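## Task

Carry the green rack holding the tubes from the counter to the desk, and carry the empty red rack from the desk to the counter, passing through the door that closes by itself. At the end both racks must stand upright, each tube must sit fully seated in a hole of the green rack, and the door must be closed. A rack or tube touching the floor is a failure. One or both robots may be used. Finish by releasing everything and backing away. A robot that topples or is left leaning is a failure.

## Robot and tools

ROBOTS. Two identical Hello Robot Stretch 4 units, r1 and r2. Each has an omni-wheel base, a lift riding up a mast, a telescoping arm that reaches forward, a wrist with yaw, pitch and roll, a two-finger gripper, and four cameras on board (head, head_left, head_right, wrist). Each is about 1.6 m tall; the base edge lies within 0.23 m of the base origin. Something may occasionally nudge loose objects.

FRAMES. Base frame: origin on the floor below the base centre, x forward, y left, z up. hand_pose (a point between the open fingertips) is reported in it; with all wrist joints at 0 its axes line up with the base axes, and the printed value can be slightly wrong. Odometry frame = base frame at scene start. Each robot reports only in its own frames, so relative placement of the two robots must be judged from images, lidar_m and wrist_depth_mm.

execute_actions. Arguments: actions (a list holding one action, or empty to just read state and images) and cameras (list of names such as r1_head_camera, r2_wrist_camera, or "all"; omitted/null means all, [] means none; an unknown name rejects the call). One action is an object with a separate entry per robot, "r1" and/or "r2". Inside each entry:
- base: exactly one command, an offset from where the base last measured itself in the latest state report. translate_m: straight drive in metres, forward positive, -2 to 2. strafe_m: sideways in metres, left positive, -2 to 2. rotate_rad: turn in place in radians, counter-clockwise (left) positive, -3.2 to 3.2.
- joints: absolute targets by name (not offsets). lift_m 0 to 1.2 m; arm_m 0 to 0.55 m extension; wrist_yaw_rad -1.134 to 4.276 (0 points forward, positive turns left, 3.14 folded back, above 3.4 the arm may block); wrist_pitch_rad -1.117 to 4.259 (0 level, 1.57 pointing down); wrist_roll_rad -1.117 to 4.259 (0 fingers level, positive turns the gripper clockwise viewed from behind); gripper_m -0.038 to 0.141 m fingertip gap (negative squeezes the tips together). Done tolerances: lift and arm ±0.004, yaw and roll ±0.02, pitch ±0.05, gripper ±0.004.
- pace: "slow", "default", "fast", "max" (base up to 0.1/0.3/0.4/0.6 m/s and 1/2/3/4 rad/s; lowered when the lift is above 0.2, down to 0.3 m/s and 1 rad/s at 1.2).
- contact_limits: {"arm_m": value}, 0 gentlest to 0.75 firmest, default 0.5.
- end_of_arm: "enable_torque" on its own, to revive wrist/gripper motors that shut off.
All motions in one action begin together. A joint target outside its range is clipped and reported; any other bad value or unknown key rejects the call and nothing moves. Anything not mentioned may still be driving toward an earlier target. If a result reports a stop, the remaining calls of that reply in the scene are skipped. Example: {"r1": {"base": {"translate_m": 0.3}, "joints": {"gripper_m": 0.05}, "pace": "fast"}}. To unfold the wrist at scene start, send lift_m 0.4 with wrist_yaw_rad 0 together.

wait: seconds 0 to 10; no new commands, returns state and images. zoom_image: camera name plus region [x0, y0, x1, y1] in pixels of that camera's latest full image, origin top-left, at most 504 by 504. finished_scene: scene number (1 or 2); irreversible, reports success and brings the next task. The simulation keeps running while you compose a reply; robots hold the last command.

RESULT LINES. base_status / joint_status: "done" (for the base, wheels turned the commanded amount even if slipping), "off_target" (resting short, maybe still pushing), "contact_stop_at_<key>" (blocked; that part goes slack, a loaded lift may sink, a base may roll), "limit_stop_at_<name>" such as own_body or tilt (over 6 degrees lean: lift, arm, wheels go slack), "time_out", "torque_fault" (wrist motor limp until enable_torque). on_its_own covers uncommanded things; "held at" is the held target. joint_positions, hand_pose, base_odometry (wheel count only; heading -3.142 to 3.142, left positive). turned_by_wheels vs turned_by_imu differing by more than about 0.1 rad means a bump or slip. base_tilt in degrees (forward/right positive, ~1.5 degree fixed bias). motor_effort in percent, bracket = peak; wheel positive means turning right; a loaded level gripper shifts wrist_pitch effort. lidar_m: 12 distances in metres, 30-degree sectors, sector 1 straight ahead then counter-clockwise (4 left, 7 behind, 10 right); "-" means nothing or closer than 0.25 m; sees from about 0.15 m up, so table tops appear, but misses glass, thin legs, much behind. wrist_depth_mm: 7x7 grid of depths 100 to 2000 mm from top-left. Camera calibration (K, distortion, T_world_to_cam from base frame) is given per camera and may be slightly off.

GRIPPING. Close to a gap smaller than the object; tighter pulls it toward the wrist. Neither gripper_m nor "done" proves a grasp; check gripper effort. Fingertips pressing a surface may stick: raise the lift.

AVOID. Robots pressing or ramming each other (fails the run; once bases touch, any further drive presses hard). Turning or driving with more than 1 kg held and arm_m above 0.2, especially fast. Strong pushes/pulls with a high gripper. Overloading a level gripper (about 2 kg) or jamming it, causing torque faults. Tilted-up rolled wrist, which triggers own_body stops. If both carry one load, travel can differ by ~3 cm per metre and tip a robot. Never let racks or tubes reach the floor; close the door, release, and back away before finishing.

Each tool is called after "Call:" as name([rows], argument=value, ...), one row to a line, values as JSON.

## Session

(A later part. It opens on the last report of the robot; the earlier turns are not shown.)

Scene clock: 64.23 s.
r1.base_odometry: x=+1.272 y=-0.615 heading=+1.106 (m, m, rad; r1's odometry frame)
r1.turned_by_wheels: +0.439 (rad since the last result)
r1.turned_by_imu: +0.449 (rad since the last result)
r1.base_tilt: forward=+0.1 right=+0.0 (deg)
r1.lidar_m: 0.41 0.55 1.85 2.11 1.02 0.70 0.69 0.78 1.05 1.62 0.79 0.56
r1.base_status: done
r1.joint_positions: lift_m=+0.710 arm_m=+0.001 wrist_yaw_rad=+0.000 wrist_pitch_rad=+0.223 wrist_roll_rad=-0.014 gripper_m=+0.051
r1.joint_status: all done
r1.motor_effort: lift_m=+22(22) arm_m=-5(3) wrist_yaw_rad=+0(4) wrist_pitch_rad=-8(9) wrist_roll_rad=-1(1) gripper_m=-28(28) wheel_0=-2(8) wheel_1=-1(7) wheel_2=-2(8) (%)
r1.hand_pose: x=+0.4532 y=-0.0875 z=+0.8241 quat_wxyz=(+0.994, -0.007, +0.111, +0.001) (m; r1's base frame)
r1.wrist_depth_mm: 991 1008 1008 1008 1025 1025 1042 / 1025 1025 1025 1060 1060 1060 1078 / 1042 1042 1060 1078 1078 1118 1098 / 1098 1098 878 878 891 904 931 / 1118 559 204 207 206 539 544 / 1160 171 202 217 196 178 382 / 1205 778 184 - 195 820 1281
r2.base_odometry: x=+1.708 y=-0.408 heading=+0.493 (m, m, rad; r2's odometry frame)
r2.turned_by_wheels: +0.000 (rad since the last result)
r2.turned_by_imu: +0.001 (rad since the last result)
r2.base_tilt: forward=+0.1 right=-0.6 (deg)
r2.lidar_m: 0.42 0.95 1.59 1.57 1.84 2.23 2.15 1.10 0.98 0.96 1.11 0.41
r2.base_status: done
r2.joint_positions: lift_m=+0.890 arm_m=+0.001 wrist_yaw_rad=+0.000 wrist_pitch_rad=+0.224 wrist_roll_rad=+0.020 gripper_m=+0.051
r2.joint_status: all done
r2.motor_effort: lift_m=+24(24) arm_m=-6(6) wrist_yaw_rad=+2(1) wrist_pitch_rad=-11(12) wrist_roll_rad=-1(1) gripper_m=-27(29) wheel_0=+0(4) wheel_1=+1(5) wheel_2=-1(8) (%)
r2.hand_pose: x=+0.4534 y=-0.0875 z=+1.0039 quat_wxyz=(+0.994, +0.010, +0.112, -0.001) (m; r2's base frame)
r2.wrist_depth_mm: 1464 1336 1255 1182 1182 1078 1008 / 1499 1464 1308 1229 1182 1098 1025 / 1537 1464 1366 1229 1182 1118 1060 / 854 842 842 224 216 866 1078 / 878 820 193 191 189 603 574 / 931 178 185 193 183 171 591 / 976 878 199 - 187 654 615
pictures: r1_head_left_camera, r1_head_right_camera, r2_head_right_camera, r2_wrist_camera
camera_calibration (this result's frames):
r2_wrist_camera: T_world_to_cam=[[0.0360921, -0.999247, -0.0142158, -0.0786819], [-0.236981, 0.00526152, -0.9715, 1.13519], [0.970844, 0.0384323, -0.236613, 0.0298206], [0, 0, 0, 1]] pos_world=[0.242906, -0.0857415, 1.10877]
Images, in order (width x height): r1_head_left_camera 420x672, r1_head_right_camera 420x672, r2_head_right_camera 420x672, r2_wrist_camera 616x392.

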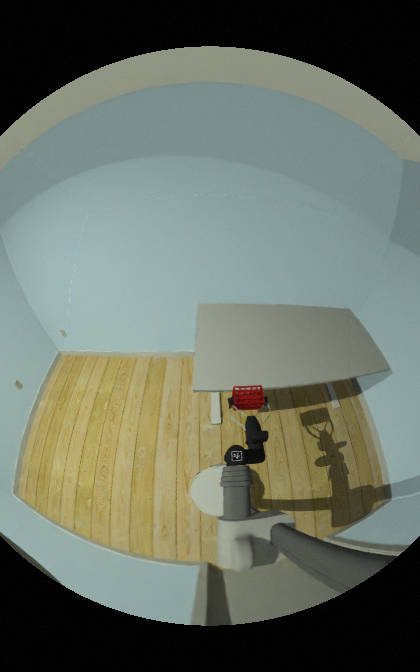

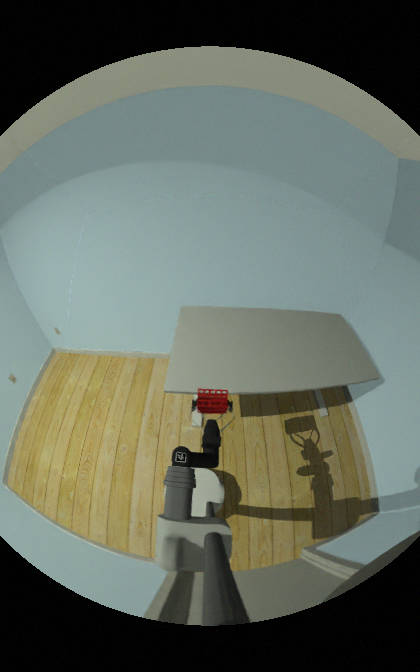

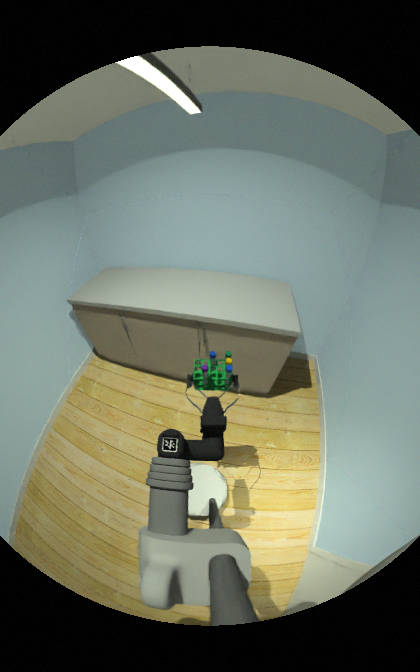

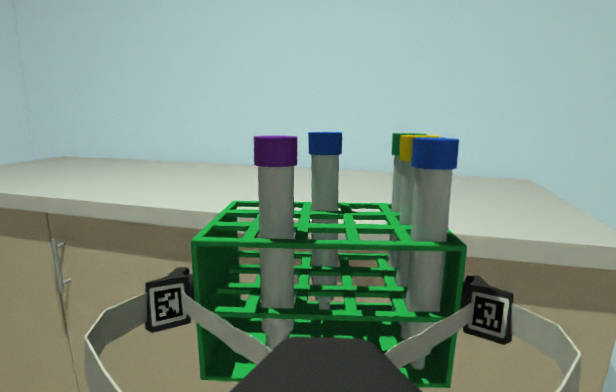

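Call:
execute_actions([
  {"r1":{"base":{"strafe_m":-0.34}},"r2":{"base":{"rotate_rad":-2.36},"pace":"slow"}},
], cameras=[])

Call:
execute_actions([
  {"r1":{"base":{"translate_m":-0.44}},"r2":{"base":{"translate_m":-0.45}}},
], cameras=["r1_head_left_camera","r2_head_camera","r2_head_left_camera"])

Scene clock: 95.07 s.
r1.base_odometry: x=+1.576 y=-0.767 heading=+1.106 (m, m, rad; r1's odometry frame)
r1.turned_by_wheels: +0.000 (rad since the last result)
r1.turned_by_imu: +0.001 (rad since the last result)
r1.base_tilt: forward=+0.0 right=+0.0 (deg)
r1.lidar_m: 0.41 0.56 1.86 2.45 0.97 0.78 0.74 0.76 0.93 1.29 0.81 0.58
r1.base_status: done
r1.joint_positions: lift_m=+0.710 arm_m=+0.001 wrist_yaw_rad=+0.000 wrist_pitch_rad=+0.223 wrist_roll_rad=-0.014 gripper_m=+0.051
r1.joint_status: not commanded
r1.motor_effort: lift_m=+21(22) arm_m=-5(5) wrist_yaw_rad=-1(0) wrist_pitch_rad=-9(10) wrist_roll_rad=-1(1) gripper_m=-27(27) wheel_0=+0(10) wheel_1=+1(9) wheel_2=+0(3) (%)
r1.hand_pose: x=+0.4532 y=-0.0874 z=+0.8243 quat_wxyz=(+0.994, -0.007, +0.111, +0.001) (m; r1's base frame)
r1.wrist_depth_mm: 976 991 1008 1025 1025 1060 1078 / 1025 1025 1060 1060 1042 1078 1098 / 1060 1098 1098 1118 1098 1138 1118 / 904 854 866 878 891 904 917 / 508 517 204 207 206 539 539 / 364 171 202 217 196 178 382 / 723 1255 184 - 196 1255 1255
r2.base_odometry: x=+1.708 y=-0.408 heading=-1.867 (m, m, rad; r2's odometry frame)
r2.turned_by_wheels: -2.360 (rad since the last result)
r2.turned_by_imu: -2.316 (rad since the last result)
r2.base_tilt: forward=+0.1 right=-0.6 (deg)
r2.lidar_m: 0.37 0.96 1.00 0.89 0.85 0.88 1.21 1.59 1.65 2.23 2.19 0.40
r2.base_status: done
r2.joint_positions: lift_m=+0.890 arm_m=+0.001 wrist_yaw_rad=+0.000 wrist_pitch_rad=+0.224 wrist_roll_rad=+0.020 gripper_m=+0.051
r2.joint_status: not commanded
r2.motor_effort: lift_m=+24(24) arm_m=-6(6) wrist_yaw_rad=+2(3) wrist_pitch_rad=-11(11) wrist_roll_rad=-1(1) gripper_m=-31(32) wheel_0=+0(4) wheel_1=+0(5) wheel_2=+1(4) (%)
r2.hand_pose: x=+0.4534 y=-0.0874 z=+1.0039 quat_wxyz=(+0.994, +0.010, +0.112, -0.001) (m; r2's base frame)
r2.wrist_depth_mm: 654 723 788 878 1042 1205 1464 / 668 750 798 917 1078 1255 1499 / 683 750 842 904 1042 1336 1661 / 699 778 866 216 216 1430 1756 / 715 798 193 188 190 1397 1808 / 723 178 185 192 185 171 1863 / 759 842 199 - 186 1576 1537
pictures: none
No camera images: the call's "cameras" was empty. Leave "cameras" out to get every camera's image.

Scene clock: 98.03 s.
r1.base_odometry: x=+1.378 y=-1.161 heading=+1.106 (m, m, rad; r1's odometry frame)
r1.turned_by_wheels: +0.000 (rad since the last result)
r1.turned_by_imu: +0.000 (rad since the last result)
r1.base_tilt: forward=+0.2 right=+0.0 (deg)
r1.lidar_m: 0.42 1.01 2.47 1.01 0.46 0.32 0.30 0.32 0.42 0.79 1.35 1.02
r1.base_status: done
r1.joint_positions: lift_m=+0.710 arm_m=+0.001 wrist_yaw_rad=+0.000 wrist_pitch_rad=+0.223 wrist_roll_rad=-0.014 gripper_m=+0.051
r1.joint_status: not commanded
r1.motor_effort: lift_m=+21(21) arm_m=-5(5) wrist_yaw_rad=-2(0) wrist_pitch_rad=-8(9) wrist_roll_rad=-1(1) gripper_m=-26(28) wheel_0=-2(6) wheel_1=-2(7) wheel_2=+0(10) (%)
r1.hand_pose: x=+0.4532 y=-0.0874 z=+0.8243 quat_wxyz=(+0.994, -0.007, +0.111, +0.001) (m; r1's base frame)
r1.wrist_depth_mm: 1397 1397 1430 1430 1430 1464 1464 / 1430 1464 1464 1464 1464 1499 1499 / 1499 1430 1499 1537 1537 1576 1537 / 1499 960 866 878 904 904 931 / 1576 1618 204 206 206 1661 1499 / 1661 171 202 217 196 178 1537 / 1255 1281 184 - 195 1308 1336
r2.base_odometry: x=+1.839 y=+0.023 heading=-1.867 (m, m, rad; r2's odometry frame)
r2.turned_by_wheels: +0.000 (rad since the last result)
r2.turned_by_imu: +0.001 (rad since the last result)
r2.base_tilt: forward=+0.1 right=-0.6 (deg)
r2.lidar_m: 0.39 1.34 0.93 0.65 0.59 0.60 0.86 1.19 1.24 1.70 2.40 0.42
r2.base_status: done
r2.joint_positions: lift_m=+0.890 arm_m=+0.001 wrist_yaw_rad=+0.000 wrist_pitch_rad=+0.224 wrist_roll_rad=+0.020 gripper_m=+0.051
r2.joint_status: not commanded
r2.motor_effort: lift_m=+24(24) arm_m=-6(6) wrist_yaw_rad=+2(1) wrist_pitch_rad=-11(11) wrist_roll_rad=-1(2) gripper_m=-32(30) wheel_0=+0(5) wheel_1=+1(4) wheel_2=-2(9) (%)
r2.hand_pose: x=+0.4534 y=-0.0874 z=+1.0039 quat_wxyz=(+0.994, +0.010, +0.112, -0.001) (m; r2's base frame)
r2.wrist_depth_mm: 946 1060 1138 1308 1537 1708 1921 / 960 1042 1160 1366 1576 1863 - / 976 1078 1205 1336 1499 1983 - / 1025 1138 1255 224 216 - - / 1060 1138 193 190 189 - - / 1098 177 184 193 183 171 - / 1118 1255 199 - 185 1618 1576
pictures: r1_head_left_camera, r2_head_camera, r2_head_left_camera
Images, in order (width x height): r1_head_left_camera 420x672, r2_head_camera 420x560, r2_head_left_camera 420x672.

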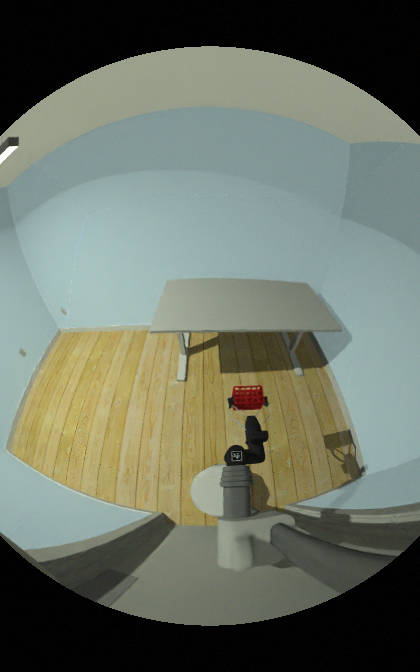

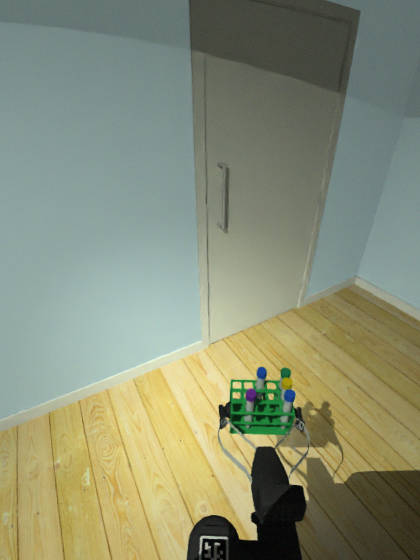

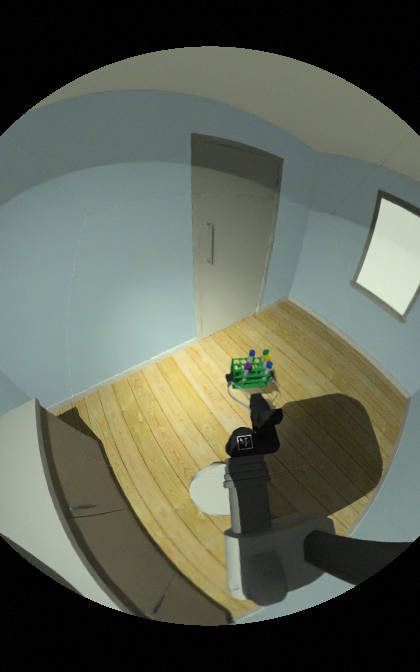

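Call:
execute_actions([
  {"r1":{"base":{"translate_m":-0.4},"pace":"slow"},"r2":{"base":{"strafe_m":-0.34},"joints":{"lift_m":0.8},"pace":"slow"}},
], cameras=[])

Call:
execute_actions([
  {"r1":{"base":{"translate_m":-0.55}}},
], cameras=["r1_head_right_camera","r2_head_camera"])

Scene clock: 108.03 s.
r1.base_odometry: x=+1.199 y=-1.518 heading=+1.106 (m, m, rad; r1's odometry frame)
r1.turned_by_wheels: +0.000 (rad since the last result)
r1.turned_by_imu: +0.001 (rad since the last result)
r1.base_tilt: forward=+0.1 right=+0.0 (deg)
r1.lidar_m: 0.41 1.44 0.43 0.40 1.92 0.34 0.25 - 0.25 0.26 0.50 1.44
r1.base_status: done
r1.joint_positions: lift_m=+0.710 arm_m=+0.001 wrist_yaw_rad=+0.000 wrist_pitch_rad=+0.223 wrist_roll_rad=-0.014 gripper_m=+0.051
r1.joint_status: not commanded
r1.motor_effort: lift_m=+21(21) arm_m=-5(5) wrist_yaw_rad=-2(2) wrist_pitch_rad=-9(9) wrist_roll_rad=+0(0) gripper_m=-28(28) wheel_0=-1(10) wheel_1=-3(11) wheel_2=+6(17) (%)
r1.hand_pose: x=+0.4531 y=-0.0874 z=+0.8243 quat_wxyz=(+0.994, -0.007, +0.111, +0.001) (m; r1's base frame)
r1.wrist_depth_mm: 1708 1756 1756 1756 1808 1808 1618 / 1756 1808 1808 1863 1921 1863 1576 / 1863 1921 1863 1921 1921 1983 1618 / 1983 1983 1921 - - 1576 1430 / - - 204 207 206 - 1618 / 1708 170 201 217 196 178 1537 / 1281 1308 184 - 195 1336 1336
r2.base_odometry: x=+1.514 y=+0.122 heading=-1.867 (m, m, rad; r2's odometry frame)
r2.turned_by_wheels: +0.000 (rad since the last result)
r2.turned_by_imu: +0.003 (rad since the last result)
r2.base_tilt: forward=+0.1 right=-0.6 (deg)
r2.lidar_m: 0.39 1.53 1.58 0.93 0.88 0.92 1.09 1.02 1.06 1.44 2.12 0.41
r2.base_status: done
r2.joint_positions: lift_m=+0.800 arm_m=+0.001 wrist_yaw_rad=+0.000 wrist_pitch_rad=+0.224 wrist_roll_rad=+0.020 gripper_m=+0.051
r2.joint_status: all done
r2.motor_effort: lift_m=+18(23) arm_m=-6(6) wrist_yaw_rad=+2(2) wrist_pitch_rad=-11(11) wrist_roll_rad=-1(1) gripper_m=-28(31) wheel_0=+1(4) wheel_1=-2(6) wheel_2=-1(2) (%)
r2.hand_pose: x=+0.4534 y=-0.0874 z=+0.9144 quat_wxyz=(+0.994, +0.010, +0.112, -0.001) (m; r2's base frame)
r2.wrist_depth_mm: 1060 1205 - 976 1708 1983 1808 / 1078 1205 - 1060 1708 - 1708 / 1118 1255 - 1025 1708 - 1808 / 1160 1281 - 224 215 - 1808 / 1182 1336 193 190 190 - 1756 / 1229 178 185 191 183 171 1708 / 1281 1397 198 - 186 1499 1464
pictures: none
No camera images: the call's "cameras" was empty. Leave "cameras" out to get every camera's image.

Scene clock: 111.33 s.
r1.base_odometry: x=+0.953 y=-2.010 heading=+1.106 (m, m, rad; r1's odometry frame)
r1.turned_by_wheels: +0.000 (rad since the last result)
r1.turned_by_imu: +0.000 (rad since the last result)
r1.base_tilt: forward=+0.1 right=+0.0 (deg)
r1.lidar_m: 0.41 0.70 0.83 1.79 1.14 0.81 2.03 0.25 - 0.25 0.26 0.51
r1.base_status: done
r1.joint_positions: lift_m=+0.710 arm_m=+0.001 wrist_yaw_rad=+0.000 wrist_pitch_rad=+0.223 wrist_roll_rad=-0.014 gripper_m=+0.051
r1.joint_status: not commanded
r1.motor_effort: lift_m=+21(21) arm_m=-5(5) wrist_yaw_rad=-1(1) wrist_pitch_rad=-8(8) wrist_roll_rad=+0(0) gripper_m=-28(28) wheel_0=+0(6) wheel_1=-2(10) wheel_2=+2(19) (%)
r1.hand_pose: x=+0.4531 y=-0.0874 z=+0.8243 quat_wxyz=(+0.994, -0.007, +0.111, +0.001) (m; r1's base frame)
r1.wrist_depth_mm: - - - - - - 1618 / - - - - - - 1618 / - - - - - - 1618 / - - - - - - 1618 / - - 204 207 206 - 1661 / 1618 171 202 217 196 178 1576 / 1281 1308 184 - 195 1366 535
r2.base_odometry: x=+1.514 y=+0.122 heading=-1.867 (m, m, rad; r2's odometry frame)
r2.turned_by_wheels: +0.000 (rad since the last result)
r2.turned_by_imu: +0.001 (rad since the last result)
r2.base_tilt: forward=+0.1 right=-0.6 (deg)
r2.lidar_m: 0.40 1.51 1.58 0.94 0.89 0.93 1.09 1.02 1.05 1.44 2.14 0.41
r2.base_status: not commanded
r2.joint_positions: lift_m=+0.800 arm_m=+0.001 wrist_yaw_rad=+0.000 wrist_pitch_rad=+0.224 wrist_roll_rad=+0.020 gripper_m=+0.051
r2.joint_status: not commanded
r2.motor_effort: lift_m=+18(18) arm_m=-6(6) wrist_yaw_rad=+2(2) wrist_pitch_rad=-10(11) wrist_roll_rad=-1(1) gripper_m=-32(29) wheel_0=+1(1) wheel_1=-2(2) wheel_2=-1(1) (%)
r2.hand_pose: x=+0.4534 y=-0.0874 z=+0.9144 quat_wxyz=(+0.994, +0.010, +0.112, -0.001) (m; r2's base frame)
r2.wrist_depth_mm: 1078 1160 - - 1397 917 1808 / 1118 1182 - - 1281 946 1708 / 1160 1281 - 1098 842 960 1808 / 1182 1308 - 223 217 - 1863 / 1205 1308 193 190 189 - 1808 / 1255 178 185 193 185 171 1863 / 1281 1397 198 - 186 1366 1464
pictures: r1_head_right_camera, r2_head_camera
Images, in order (width x height): r1_head_right_camera 420x672, r2_head_camera 420x560.

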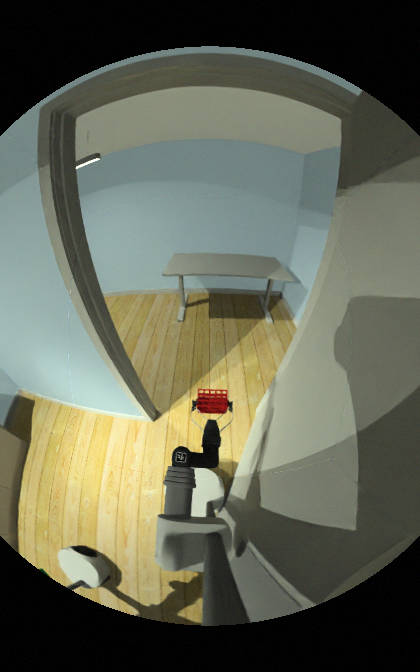

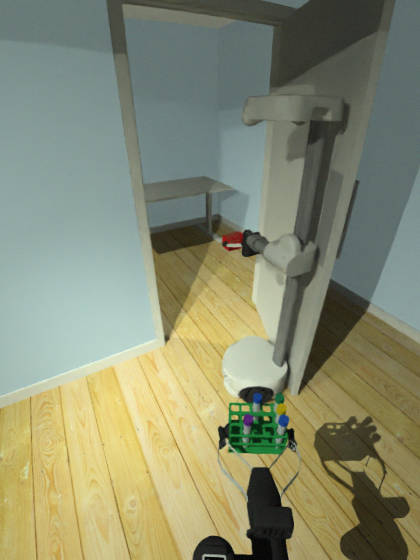

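Call:
execute_actions([
  {"r1":{"base":{"rotate_rad":1.56}}},
], cameras=[])

Call:
execute_actions([
  {"r1":{"base":{"translate_m":-0.17},"pace":"slow"}},
], cameras=[])

Call:
execute_actions([
  {"r1":{"base":{"rotate_rad":1.54}}},
], cameras=["r1_head_left_camera","r2_head_camera"])

Scene clock: 117.97 s.
r1.base_odometry: x=+0.953 y=-2.010 heading=+2.666 (m, m, rad; r1's odometry frame)
r1.turned_by_wheels: +1.560 (rad since the last result)
r1.turned_by_imu: +1.591 (rad since the last result)
r1.base_tilt: forward=+0.1 right=-0.1 (deg)
r1.lidar_m: 0.42 1.14 0.79 2.02 0.25 1.66 0.25 0.26 0.50 1.92 0.71 0.82
r1.base_status: done
r1.joint_positions: lift_m=+0.710 arm_m=+0.001 wrist_yaw_rad=+0.000 wrist_pitch_rad=+0.223 wrist_roll_rad=-0.014 gripper_m=+0.051
r1.joint_status: not commanded
r1.motor_effort: lift_m=+21(20) arm_m=-5(5) wrist_yaw_rad=-1(2) wrist_pitch_rad=-8(8) wrist_roll_rad=+0(1) gripper_m=-27(28) wheel_0=-1(11) wheel_1=+0(10) wheel_2=-1(14) (%)
r1.hand_pose: x=+0.4532 y=-0.0873 z=+0.8243 quat_wxyz=(+0.994, -0.007, +0.111, +0.001) (m; r1's base frame)
r1.wrist_depth_mm: 1921 1983 1983 - 1708 904 640 / - - - - 1661 904 654 / 1464 1499 1499 - 1708 917 654 / 1537 1537 1576 - 1464 904 647 / 1618 1618 204 208 206 917 654 / 1618 171 202 217 196 178 647 / 1281 1308 184 - 195 891 609
r2.base_odometry: x=+1.514 y=+0.122 heading=-1.867 (m, m, rad; r2's odometry frame)
r2.turned_by_wheels: +0.000 (rad since the last result)
r2.turned_by_imu: +0.002 (rad since the last result)
r2.base_tilt: forward=+0.0 right=-0.6 (deg)
r2.lidar_m: 0.40 1.52 1.58 0.93 0.88 0.92 1.08 1.02 1.08 1.44 2.15 0.44
r2.base_status: not commanded
r2.joint_positions: lift_m=+0.800 arm_m=+0.001 wrist_yaw_rad=+0.000 wrist_pitch_rad=+0.224 wrist_roll_rad=+0.020 gripper_m=+0.051
r2.joint_status: not commanded
r2.motor_effort: lift_m=+18(18) arm_m=-6(6) wrist_yaw_rad=+2(2) wrist_pitch_rad=-11(11) wrist_roll_rad=-1(2) gripper_m=-29(31) wheel_0=+1(1) wheel_1=-2(2) wheel_2=-1(1) (%)
r2.hand_pose: x=+0.4534 y=-0.0874 z=+0.9144 quat_wxyz=(+0.994, +0.010, +0.112, -0.001) (m; r2's base frame)
r2.wrist_depth_mm: 1060 1229 - - 1160 904 1756 / 1118 1229 - - 1098 946 1756 / 1138 1281 - 917 976 946 1756 / 1182 1281 931 222 216 - 1756 / 1205 1336 193 190 189 - 1863 / 1205 178 184 192 184 171 1756 / 1281 1430 199 - 186 1397 1430
pictures: none
No camera images: the call's "cameras" was empty. Leave "cameras" out to get every camera's image.

Scene clock: 120.97 s.
r1.base_odometry: x=+1.104 y=-2.087 heading=+2.665 (m, m, rad; r1's odometry frame)
r1.turned_by_wheels: +0.000 (rad since the last result)
r1.turned_by_imu: +0.000 (rad since the last result)
r1.base_tilt: forward=+0.1 right=+0.1 (deg)
r1.lidar_m: 0.43 0.91 0.90 2.01 0.27 0.25 - 0.25 0.35 1.93 0.84 0.83
r1.base_status: done
r1.joint_positions: lift_m=+0.710 arm_m=+0.001 wrist_yaw_rad=+0.000 wrist_pitch_rad=+0.223 wrist_roll_rad=-0.014 gripper_m=+0.051
r1.joint_status: not commanded
r1.motor_effort: lift_m=+21(21) arm_m=-5(5) wrist_yaw_rad=-2(2) wrist_pitch_rad=-8(8) wrist_roll_rad=+0(1) gripper_m=-27(27) wheel_0=-5(7) wheel_1=-5(6) wheel_2=+4(12) (%)
r1.hand_pose: x=+0.4532 y=-0.0873 z=+0.8243 quat_wxyz=(+0.994, -0.007, +0.111, +0.001) (m; r1's base frame)
r1.wrist_depth_mm: - - - - 1661 904 654 / - - - - 1708 917 654 / 1618 1618 1708 - 1661 931 654 / 1708 1708 1756 - 1537 931 661 / 1808 1756 204 207 206 917 654 / 1661 171 202 217 196 178 647 / 1255 1336 183 - 195 904 621
r2.base_odometry: x=+1.514 y=+0.122 heading=-1.867 (m, m, rad; r2's odometry frame)
r2.turned_by_wheels: +0.000 (rad since the last result)
r2.turned_by_imu: +0.001 (rad since the last result)
r2.base_tilt: forward=+0.1 right=-0.6 (deg)
r2.lidar_m: 0.39 1.53 1.58 0.93 0.88 0.91 1.10 1.03 1.07 1.45 2.14 0.41
r2.base_status: not commanded
r2.joint_positions: lift_m=+0.800 arm_m=+0.001 wrist_yaw_rad=+0.000 wrist_pitch_rad=+0.224 wrist_roll_rad=+0.020 gripper_m=+0.051
r2.joint_status: not commanded
r2.motor_effort: lift_m=+18(18) arm_m=-6(6) wrist_yaw_rad=+2(2) wrist_pitch_rad=-11(12) wrist_roll_rad=-2(1) gripper_m=-29(29) wheel_0=+1(1) wheel_1=-2(2) wheel_2=-1(1) (%)
r2.hand_pose: x=+0.4534 y=-0.0874 z=+0.9144 quat_wxyz=(+0.994, +0.010, +0.112, -0.001) (m; r2's base frame)
r2.wrist_depth_mm: 1060 1205 - - 1499 1098 917 / 1118 1229 - - 1499 1098 1308 / 1138 1281 - - 991 1060 1708 / 1182 1281 - 222 214 1098 1756 / 1160 1308 193 190 189 1078 1708 / 1229 177 185 193 184 171 1756 / 1255 1366 199 - 186 1160 1537
pictures: none
No camera images: the call's "cameras" was empty. Leave "cameras" out to get every camera's image.

Scene clock: 123.00 s.
r1.base_odometry: x=+1.104 y=-2.087 heading=-2.078 (m, m, rad; r1's odometry frame)
r1.turned_by_wheels: +1.540 (rad since the last result)
r1.turned_by_imu: +1.569 (rad since the last result)
r1.base_tilt: forward=+0.1 right=-0.1 (deg)
r1.lidar_m: 0.42 0.25 0.25 - 0.25 0.33 1.94 0.84 0.79 1.85 0.92 0.91
r1.base_status: done
r1.joint_positions: lift_m=+0.710 arm_m=+0.001 wrist_yaw_rad=+0.000 wrist_pitch_rad=+0.223 wrist_roll_rad=-0.014 gripper_m=+0.051
r1.joint_status: not commanded
r1.motor_effort: lift_m=+20(20) arm_m=-4(5) wrist_yaw_rad=-1(2) wrist_pitch_rad=-8(8) wrist_roll_rad=-1(1) gripper_m=-28(27) wheel_0=-3(12) wheel_1=+0(8) wheel_2=-1(9) (%)
r1.hand_pose: x=+0.4530 y=-0.0873 z=+0.8243 quat_wxyz=(+0.994, -0.007, +0.111, +0.001) (m; r1's base frame)
r1.wrist_depth_mm: 1499 1537 1576 1661 1661 1661 1708 / 1618 1618 1618 1661 1708 1756 1808 / 1661 1708 1708 1708 1756 1808 1863 / 1661 1756 1756 1756 1808 1863 1921 / 1708 1808 204 208 206 1983 - / 1618 171 201 218 196 178 1618 / 1281 1308 184 - 195 1308 1025
r2.base_odometry: x=+1.514 y=+0.122 heading=-1.867 (m, m, rad; r2's odometry frame)
r2.turned_by_wheels: +0.000 (rad since the last result)
r2.turned_by_imu: +0.001 (rad since the last result)
r2.base_tilt: forward=+0.1 right=-0.6 (deg)
r2.lidar_m: 0.40 1.52 1.58 0.96 0.88 0.92 1.09 1.03 1.07 1.45 2.13 0.40
r2.base_status: not commanded
r2.joint_positions: lift_m=+0.800 arm_m=+0.001 wrist_yaw_rad=+0.000 wrist_pitch_rad=+0.224 wrist_roll_rad=+0.020 gripper_m=+0.051
r2.joint_status: not commanded
r2.motor_effort: lift_m=+18(18) arm_m=-6(6) wrist_yaw_rad=+2(2) wrist_pitch_rad=-11(11) wrist_roll_rad=-1(1) gripper_m=-32(29) wheel_0=+1(1) wheel_1=-2(2) wheel_2=-1(1) (%)
r2.hand_pose: x=+0.4534 y=-0.0874 z=+0.9144 quat_wxyz=(+0.994, +0.010, +0.112, -0.001) (m; r2's base frame)
r2.wrist_depth_mm: 1060 1205 - - 1336 1078 904 / 1118 1205 - - 1336 1078 1618 / 1138 1281 - - 1060 960 1661 / 1160 1281 - 222 215 788 1708 / 1182 1281 193 190 189 1042 1756 / 1229 178 185 193 185 171 1863 / 1281 1397 199 - 185 1138 1464
pictures: r1_head_left_camera, r2_head_camera
Images, in order (width x height): r1_head_left_camera 420x672, r2_head_camera 420x560.

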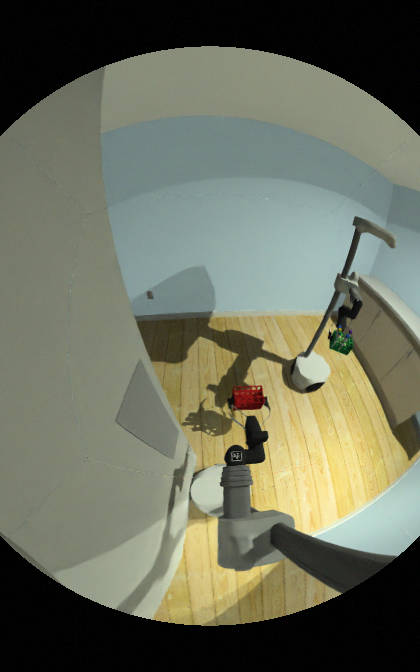

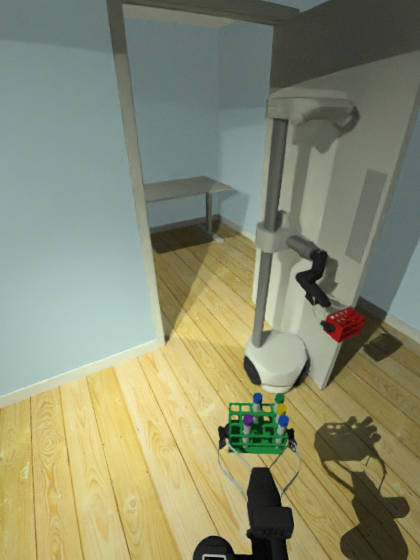

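Call:
execute_actions([
  {"r1":{"base":{"rotate_rad":0.12}},"r2":{"base":{"strafe_m":0.05}}},
], cameras=[])

Call:
execute_actions([
  {"r1":{"base":{"translate_m":0.36},"pace":"slow"},"r2":{"base":{"translate_m":0.45},"pace":"slow"}},
], cameras=["r1_head_left_camera","r2_head_camera","r2_head_right_camera"])

Scene clock: 134.77 s.
r1.base_odometry: x=+1.104 y=-2.087 heading=-1.959 (m, m, rad; r1's odometry frame)
r1.turned_by_wheels: +0.119 (rad since the last result)
r1.turned_by_imu: +0.122 (rad since the last result)
r1.base_tilt: forward=+0.1 right=+0.0 (deg)
r1.lidar_m: 0.40 0.25 0.25 - 0.25 0.39 1.99 0.81 0.89 1.94 0.91 1.31
r1.base_status: done
r1.joint_positions: lift_m=+0.710 arm_m=+0.001 wrist_yaw_rad=+0.000 wrist_pitch_rad=+0.223 wrist_roll_rad=-0.014 gripper_m=+0.051
r1.joint_status: not commanded
r1.motor_effort: lift_m=+21(20) arm_m=-4(4) wrist_yaw_rad=-2(2) wrist_pitch_rad=-8(8) wrist_roll_rad=+0(1) gripper_m=-28(29) wheel_0=-4(10) wheel_1=-1(6) wheel_2=-2(10) (%)
r1.hand_pose: x=+0.4530 y=-0.0874 z=+0.8243 quat_wxyz=(+0.994, -0.007, +0.111, +0.001) (m; r1's base frame)
r1.wrist_depth_mm: 1576 1661 1661 1618 1618 1618 1576 / 1618 1708 1708 1708 1661 1618 1618 / 1618 1756 1756 1808 1708 1708 1661 / 1618 1808 1756 1808 1756 1756 1708 / 1661 1921 204 206 206 1808 1808 / 1499 171 202 217 196 178 1708 / 1281 1308 184 - 195 1308 1336
r2.base_odometry: x=+1.562 y=+0.108 heading=-1.867 (m, m, rad; r2's odometry frame)
r2.turned_by_wheels: +0.000 (rad since the last result)
r2.turned_by_imu: +0.001 (rad since the last result)
r2.base_tilt: forward=+0.0 right=-0.6 (deg)
r2.lidar_m: 0.40 1.49 1.53 0.90 0.85 0.85 1.12 1.05 1.10 1.46 2.18 0.41
r2.base_status: done
r2.joint_positions: lift_m=+0.800 arm_m=+0.001 wrist_yaw_rad=+0.000 wrist_pitch_rad=+0.224 wrist_roll_rad=+0.020 gripper_m=+0.051
r2.joint_status: not commanded
r2.motor_effort: lift_m=+18(18) arm_m=-6(6) wrist_yaw_rad=+2(1) wrist_pitch_rad=-11(11) wrist_roll_rad=-2(1) gripper_m=-33(33) wheel_0=+1(7) wheel_1=+0(7) wheel_2=-1(4) (%)
r2.hand_pose: x=+0.4534 y=-0.0874 z=+0.9144 quat_wxyz=(+0.994, +0.010, +0.112, -0.001) (m; r2's base frame)
r2.wrist_depth_mm: 1042 1182 - - 1397 1118 904 / 1098 1182 - - 1366 1138 960 / 1118 1229 - - 1025 976 1008 / 1118 1229 - 223 216 891 788 / 1182 1281 193 191 190 1118 1008 / 1229 178 185 191 183 171 1756 / 1255 1366 198 - 186 1160 1430
pictures: none
No camera images: the call's "cameras" was empty. Leave "cameras" out to get every camera's image.

Scene clock: 140.53 s.
r1.base_odometry: x=+0.967 y=-2.420 heading=-1.958 (m, m, rad; r1's odometry frame)
r1.turned_by_wheels: +0.000 (rad since the last result)
r1.turned_by_imu: +0.001 (rad since the last result)
r1.base_tilt: forward=+0.1 right=-0.1 (deg)
r1.lidar_m: 0.41 1.59 1.17 1.11 0.25 0.32 3.14 1.12 0.49 0.48 0.68 1.67
r1.base_status: done
r1.joint_positions: lift_m=+0.710 arm_m=+0.001 wrist_yaw_rad=+0.000 wrist_pitch_rad=+0.223 wrist_roll_rad=-0.014 gripper_m=+0.051
r1.joint_status: not commanded
r1.motor_effort: lift_m=+21(21) arm_m=-4(4) wrist_yaw_rad=-1(2) wrist_pitch_rad=-9(9) wrist_roll_rad=-1(1) gripper_m=-27(28) wheel_0=+3(5) wheel_1=+5(7) wheel_2=-4(11) (%)
r1.hand_pose: x=+0.4530 y=-0.0874 z=+0.8243 quat_wxyz=(+0.994, -0.007, +0.111, +0.001) (m; r1's base frame)
r1.wrist_depth_mm: 1336 1336 1308 1281 1308 1281 1229 / 1366 1366 1366 1336 1336 1281 1308 / 1430 1430 1397 1397 1366 1366 1336 / 1499 1464 1430 1464 1430 1397 1397 / 1499 1499 203 207 206 1464 1464 / 1499 171 202 216 196 178 1499 / 1255 1366 183 - 195 1336 1336
r2.base_odometry: x=+1.431 y=-0.323 heading=-1.867 (m, m, rad; r2's odometry frame)
r2.turned_by_wheels: +0.000 (rad since the last result)
r2.turned_by_imu: +0.002 (rad since the last result)
r2.base_tilt: forward=+0.1 right=-0.6 (deg)
r2.lidar_m: 0.39 1.11 1.16 1.15 1.08 1.13 1.52 1.44 1.49 0.71 0.66 0.42
r2.base_status: done
r2.joint_positions: lift_m=+0.800 arm_m=+0.001 wrist_yaw_rad=+0.000 wrist_pitch_rad=+0.224 wrist_roll_rad=+0.020 gripper_m=+0.051
r2.joint_status: not commanded
r2.motor_effort: lift_m=+18(18) arm_m=-6(6) wrist_yaw_rad=+2(2) wrist_pitch_rad=-11(11) wrist_roll_rad=-1(1) gripper_m=-33(30) wheel_0=+1(3) wheel_1=+2(4) wheel_2=+0(6) (%)
r2.hand_pose: x=+0.4534 y=-0.0874 z=+0.9144 quat_wxyz=(+0.994, +0.010, +0.112, -0.001) (m; r2's base frame)
r2.wrist_depth_mm: 759 - - - 1308 946 778 / 788 904 - - 1397 976 778 / 798 878 - - 1281 946 798 / 831 917 - 224 215 960 809 / 854 931 193 190 189 946 820 / 878 177 185 193 184 171 798 / 904 1008 200 - 185 1008 809
pictures: r1_head_left_camera, r2_head_camera, r2_head_right_camera
Images, in order (width x height): r1_head_left_camera 420x672, r2_head_camera 420x560, r2_head_right_camera 420x672.

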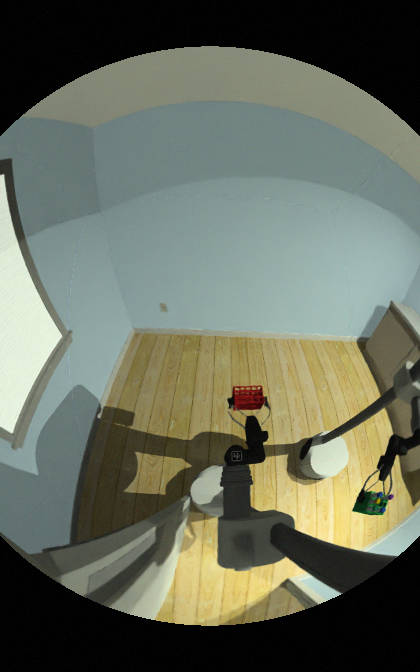

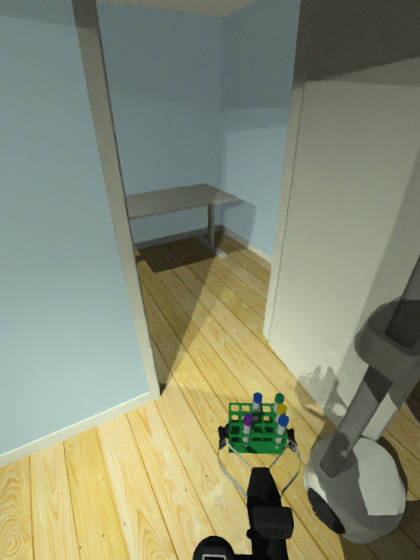

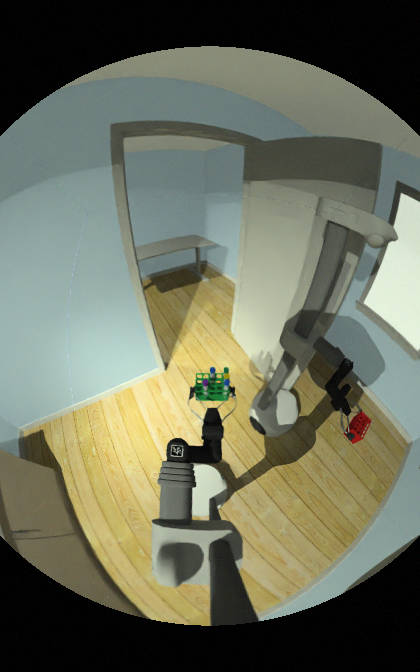

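Call:
execute_actions([
  {"r2":{"base":{"translate_m":0.93}}},
], cameras=[])

Call:
execute_actions([
  {"r2":{"base":{"rotate_rad":0.53},"pace":"slow"}},
], cameras=["r2_head_camera","r2_head_left_camera","r2_head_right_camera"])

Scene clock: 149.40 s.
r1.base_odometry: x=+0.967 y=-2.420 heading=-1.958 (m, m, rad; r1's odometry frame)
r1.turned_by_wheels: +0.000 (rad since the last result)
r1.turned_by_imu: +0.001 (rad since the last result)
r1.base_tilt: forward=+0.0 right=+0.0 (deg)
r1.lidar_m: 0.42 1.59 1.14 1.11 0.25 0.32 0.57 0.50 0.66 1.96 2.05 1.70
r1.base_status: not commanded
r1.joint_positions: lift_m=+0.710 arm_m=+0.001 wrist_yaw_rad=+0.000 wrist_pitch_rad=+0.223 wrist_roll_rad=-0.014 gripper_m=+0.051
r1.joint_status: not commanded
r1.motor_effort: lift_m=+20(21) arm_m=-4(4) wrist_yaw_rad=-2(1) wrist_pitch_rad=-8(9) wrist_roll_rad=-1(0) gripper_m=-27(28) wheel_0=+3(3) wheel_1=+5(5) wheel_2=-4(4) (%)
r1.hand_pose: x=+0.4530 y=-0.0874 z=+0.8243 quat_wxyz=(+0.994, -0.007, +0.111, +0.001) (m; r1's base frame)
r1.wrist_depth_mm: 1308 1336 1308 1308 1281 1255 1281 / 1366 1366 1366 1336 1308 1308 1281 / 1464 1397 1397 1397 1366 1366 1336 / 1499 1464 1464 1397 1397 1397 1397 / 1537 1537 203 206 206 1464 1430 / 1537 171 202 216 196 178 1499 / 1281 1336 184 - 195 1308 1336
r2.base_odometry: x=+1.159 y=-1.212 heading=-1.867 (m, m, rad; r2's odometry frame)
r2.turned_by_wheels: +0.000 (rad since the last result)
r2.turned_by_imu: +0.002 (rad since the last result)
r2.base_tilt: forward=+0.0 right=-0.6 (deg)
r2.lidar_m: 0.39 1.68 0.39 0.51 1.27 1.63 2.23 1.02 0.48 0.52 0.58 0.40
r2.base_status: done
r2.joint_positions: lift_m=+0.800 arm_m=+0.001 wrist_yaw_rad=+0.000 wrist_pitch_rad=+0.224 wrist_roll_rad=+0.020 gripper_m=+0.051
r2.joint_status: not commanded
r2.motor_effort: lift_m=+20(20) arm_m=-6(6) wrist_yaw_rad=+1(3) wrist_pitch_rad=-11(11) wrist_roll_rad=-1(1) gripper_m=-31(28) wheel_0=-1(5) wheel_1=+0(5) wheel_2=+0(9) (%)
r2.hand_pose: x=+0.4535 y=-0.0874 z=+0.9143 quat_wxyz=(+0.994, +0.010, +0.112, -0.001) (m; r2's base frame)
r2.wrist_depth_mm: 1808 - - - 1808 1397 430 / 1863 - - - 1808 1430 436 / 1921 - - - 1808 539 452 / 1661 - - 224 216 544 459 / - - 192 190 189 525 427 / 1756 178 185 191 183 171 418 / 1464 1464 199 - 186 549 430
pictures: none
No camera images: the call's "cameras" was empty. Leave "cameras" out to get every camera's image.

Scene clock: 151.13 s.
r1.base_odometry: x=+0.967 y=-2.420 heading=-1.958 (m, m, rad; r1's odometry frame)
r1.turned_by_wheels: +0.000 (rad since the last result)
r1.turned_by_imu: +0.000 (rad since the last result)
r1.base_tilt: forward=+0.1 right=+0.1 (deg)
r1.lidar_m: 0.41 1.60 1.13 1.11 0.25 0.33 0.61 0.48 0.62 1.95 2.06 1.71
r1.base_status: not commanded
r1.joint_positions: lift_m=+0.710 arm_m=+0.001 wrist_yaw_rad=+0.000 wrist_pitch_rad=+0.223 wrist_roll_rad=-0.014 gripper_m=+0.051
r1.joint_status: not commanded
r1.motor_effort: lift_m=+21(20) arm_m=-4(4) wrist_yaw_rad=+0(0) wrist_pitch_rad=-8(8) wrist_roll_rad=-1(0) gripper_m=-27(28) wheel_0=+3(3) wheel_1=+5(4) wheel_2=-4(4) (%)
r1.hand_pose: x=+0.4530 y=-0.0874 z=+0.8243 quat_wxyz=(+0.994, -0.007, +0.111, +0.001) (m; r1's base frame)
r1.wrist_depth_mm: 1308 1308 1308 1308 1281 1255 1281 / 1366 1366 1366 1336 1308 1308 1308 / 1430 1397 1430 1397 1366 1397 1397 / 1464 1464 1430 1397 1397 1366 1397 / 1537 1576 204 207 206 1464 1464 / 1537 171 202 216 196 178 1499 / 1281 1281 184 - 195 1336 1308
r2.base_odometry: x=+1.159 y=-1.212 heading=-1.337 (m, m, rad; r2's odometry frame)
r2.turned_by_wheels: +0.530 (rad since the last result)
r2.turned_by_imu: +0.521 (rad since the last result)
r2.base_tilt: forward=+0.1 right=-0.6 (deg)
r2.lidar_m: 0.40 0.35 0.49 1.28 1.60 2.21 0.97 0.46 0.56 0.59 0.62 0.41
r2.base_status: done
r2.joint_positions: lift_m=+0.800 arm_m=+0.001 wrist_yaw_rad=+0.000 wrist_pitch_rad=+0.224 wrist_roll_rad=+0.020 gripper_m=+0.051
r2.joint_status: not commanded
r2.motor_effort: lift_m=+20(20) arm_m=-6(6) wrist_yaw_rad=+1(1) wrist_pitch_rad=-11(11) wrist_roll_rad=-1(1) gripper_m=-29(32) wheel_0=-1(4) wheel_1=-1(4) wheel_2=-1(5) (%)
r2.hand_pose: x=+0.4535 y=-0.0874 z=+0.9143 quat_wxyz=(+0.994, +0.010, +0.112, -0.001) (m; r2's base frame)
r2.wrist_depth_mm: - - - - - - - / - - - - - - - / - - - - - - - / - - - 223 216 1808 1921 / - - 193 190 190 - - / 1863 177 185 192 185 171 1808 / 1499 1499 199 - 186 1397 1464
pictures: r2_head_camera, r2_head_left_camera, r2_head_right_camera
Images, in order (width x height): r2_head_camera 420x560, r2_head_left_camera 420x672, r2_head_right_camera 420x672.

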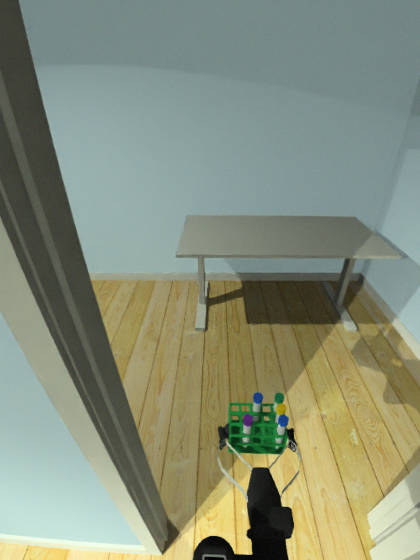

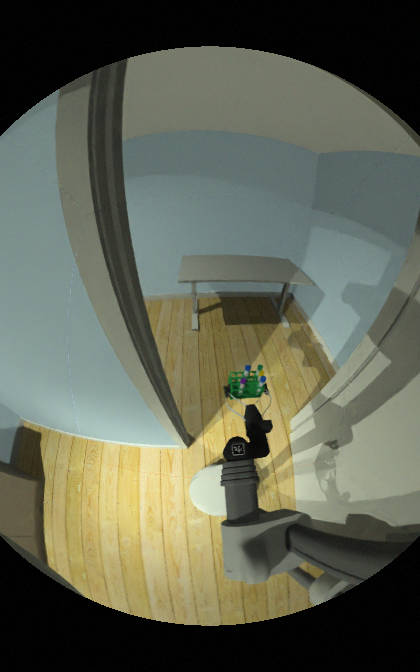

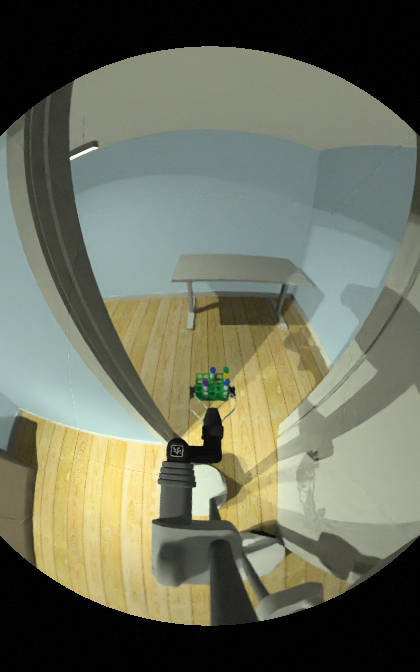

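Call:
execute_actions([
  {"r2":{"base":{"strafe_m":-0.29}}},
], cameras=[])

Call:
execute_actions([
  {"r1":{"base":{"translate_m":0.3},"joints":{"lift_m":0.9},"pace":"slow"}},
], cameras=["r2_head_right_camera","r1_head_left_camera"])

Scene clock: 158.27 s.
r1.base_odometry: x=+0.967 y=-2.420 heading=-1.958 (m, m, rad; r1's odometry frame)
r1.turned_by_wheels: +0.000 (rad since the last result)
r1.turned_by_imu: +0.001 (rad since the last result)
r1.base_tilt: forward=+0.1 right=+0.0 (deg)
r1.lidar_m: 0.42 1.58 1.15 1.12 0.25 0.32 0.39 0.49 1.44 1.96 2.06 1.69
r1.base_status: not commanded
r1.joint_positions: lift_m=+0.710 arm_m=+0.001 wrist_yaw_rad=+0.000 wrist_pitch_rad=+0.223 wrist_roll_rad=-0.014 gripper_m=+0.051
r1.joint_status: not commanded
r1.motor_effort: lift_m=+21(21) arm_m=-4(4) wrist_yaw_rad=+0(2) wrist_pitch_rad=-9(9) wrist_roll_rad=-1(0) gripper_m=-28(29) wheel_0=+3(3) wheel_1=+5(5) wheel_2=-4(4) (%)
r1.hand_pose: x=+0.4530 y=-0.0874 z=+0.8243 quat_wxyz=(+0.994, -0.007, +0.111, +0.001) (m; r1's base frame)
r1.wrist_depth_mm: 1336 1336 1308 1308 1281 1281 1255 / 1336 1366 1336 1336 1336 1308 1336 / 1430 1397 1397 1366 1366 1366 1336 / 1464 1464 1464 1430 1397 1397 1397 / 1537 1499 204 206 206 1499 1464 / 1464 171 202 216 196 178 1499 / 1255 1308 184 - 195 1336 1336
r2.base_odometry: x=+0.877 y=-1.279 heading=-1.337 (m, m, rad; r2's odometry frame)
r2.turned_by_wheels: +0.000 (rad since the last result)
r2.turned_by_imu: +0.003 (rad since the last result)
r2.base_tilt: forward=+0.1 right=-0.6 (deg)
r2.lidar_m: 0.41 1.77 0.60 1.31 1.93 2.32 0.36 0.41 0.32 0.29 0.33 0.43
r2.base_status: done
r2.joint_positions: lift_m=+0.800 arm_m=+0.001 wrist_yaw_rad=+0.000 wrist_pitch_rad=+0.224 wrist_roll_rad=+0.020 gripper_m=+0.051
r2.joint_status: not commanded
r2.motor_effort: lift_m=+20(20) arm_m=-6(6) wrist_yaw_rad=+2(3) wrist_pitch_rad=-11(11) wrist_roll_rad=-1(1) gripper_m=-31(34) wheel_0=+1(8) wheel_1=+0(8) wheel_2=-1(1) (%)
r2.hand_pose: x=+0.4534 y=-0.0875 z=+0.9143 quat_wxyz=(+0.994, +0.010, +0.112, -0.001) (m; r2's base frame)
r2.wrist_depth_mm: - - - - - - 1661 / - - - - - - 1661 / - - - - - - 1661 / - - 1708 223 216 1921 1661 / - - 193 190 190 - 1537 / 1863 178 185 192 185 170 1537 / 1464 1464 199 - 186 1499 1430
pictures: none
No camera images: the call's "cameras" was empty. Leave "cameras" out to get every camera's image.

Scene clock: 162.53 s.
r1.base_odometry: x=+0.854 y=-2.698 heading=-1.958 (m, m, rad; r1's odometry frame)
r1.turned_by_wheels: +0.000 (rad since the last result)
r1.turned_by_imu: +0.000 (rad since the last result)
r1.base_tilt: forward=+0.0 right=-0.1 (deg)
r1.lidar_m: 0.42 1.41 1.14 1.10 1.19 1.07 0.40 0.80 1.86 1.97 1.83 1.38
r1.base_status: done
r1.joint_positions: lift_m=+0.900 arm_m=+0.001 wrist_yaw_rad=+0.000 wrist_pitch_rad=+0.223 wrist_roll_rad=-0.014 gripper_m=+0.051
r1.joint_status: all done
r1.motor_effort: lift_m=+22(21) arm_m=-4(4) wrist_yaw_rad=-1(2) wrist_pitch_rad=-8(8) wrist_roll_rad=-1(0) gripper_m=-28(27) wheel_0=+2(4) wheel_1=+3(9) wheel_2=-4(7) (%)
r1.hand_pose: x=+0.4530 y=-0.0874 z=+1.0142 quat_wxyz=(+0.994, -0.007, +0.111, +0.001) (m; r1's base frame)
r1.wrist_depth_mm: 1060 1060 1042 1008 1025 1008 991 / 1078 1060 1042 1060 1042 1042 1025 / 1098 1118 1098 1078 1078 1060 1060 / 1160 1160 1138 1118 1138 1118 1078 / 1229 1205 204 206 206 1182 1138 / 1281 171 202 217 196 178 1182 / 1308 1308 184 - 195 1229 1205
r2.base_odometry: x=+0.877 y=-1.279 heading=-1.337 (m, m, rad; r2's odometry frame)
r2.turned_by_wheels: +0.000 (rad since the last result)
r2.turned_by_imu: +0.001 (rad since the last result)
r2.base_tilt: forward=+0.1 right=-0.6 (deg)
r2.lidar_m: 0.38 1.77 0.60 1.33 1.93 2.33 0.36 0.25 - 0.25 0.25 0.43
r2.base_status: not commanded
r2.joint_positions: lift_m=+0.800 arm_m=+0.001 wrist_yaw_rad=+0.000 wrist_pitch_rad=+0.224 wrist_roll_rad=+0.020 gripper_m=+0.051
r2.joint_status: not commanded
r2.motor_effort: lift_m=+20(20) arm_m=-5(6) wrist_yaw_rad=+2(9) wrist_pitch_rad=-10(11) wrist_roll_rad=-1(2) gripper_m=-30(33) wheel_0=+2(10) wheel_1=-3(13) wheel_2=+0(4) (%)
r2.hand_pose: x=+0.4534 y=-0.0874 z=+0.9143 quat_wxyz=(+0.994, +0.010, +0.112, -0.001) (m; r2's base frame)
r2.wrist_depth_mm: - - - - - - 1661 / - - - - - - 1661 / - - - - - - 1618 / - - 1808 224 216 1983 1618 / - - 193 191 190 - 1576 / 1863 177 185 192 184 171 1576 / 1499 1430 199 - 185 1499 1430
pictures: r1_head_left_camera, r2_head_right_camera
Images, in order (width x height): r1_head_left_camera 420x672, r2_head_right_camera 420x672.

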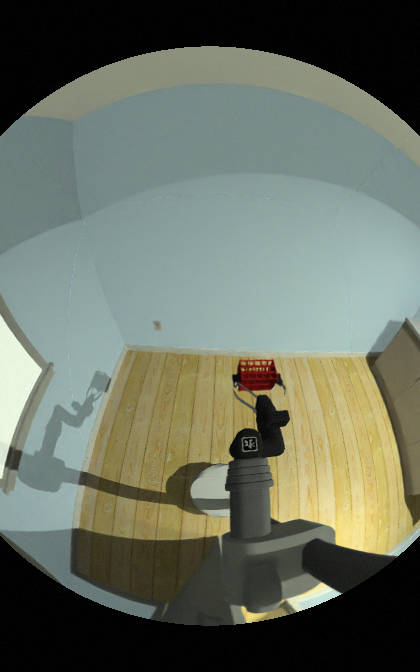

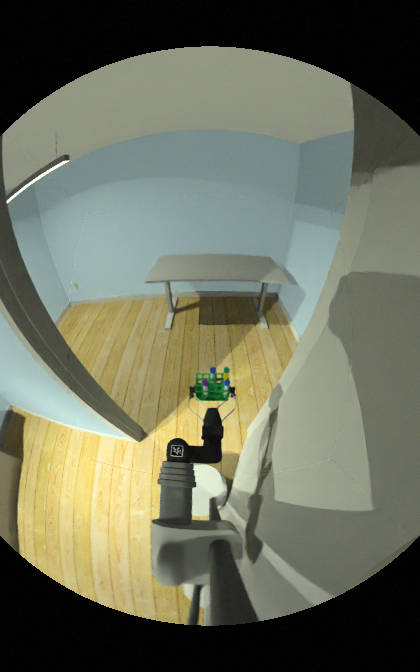

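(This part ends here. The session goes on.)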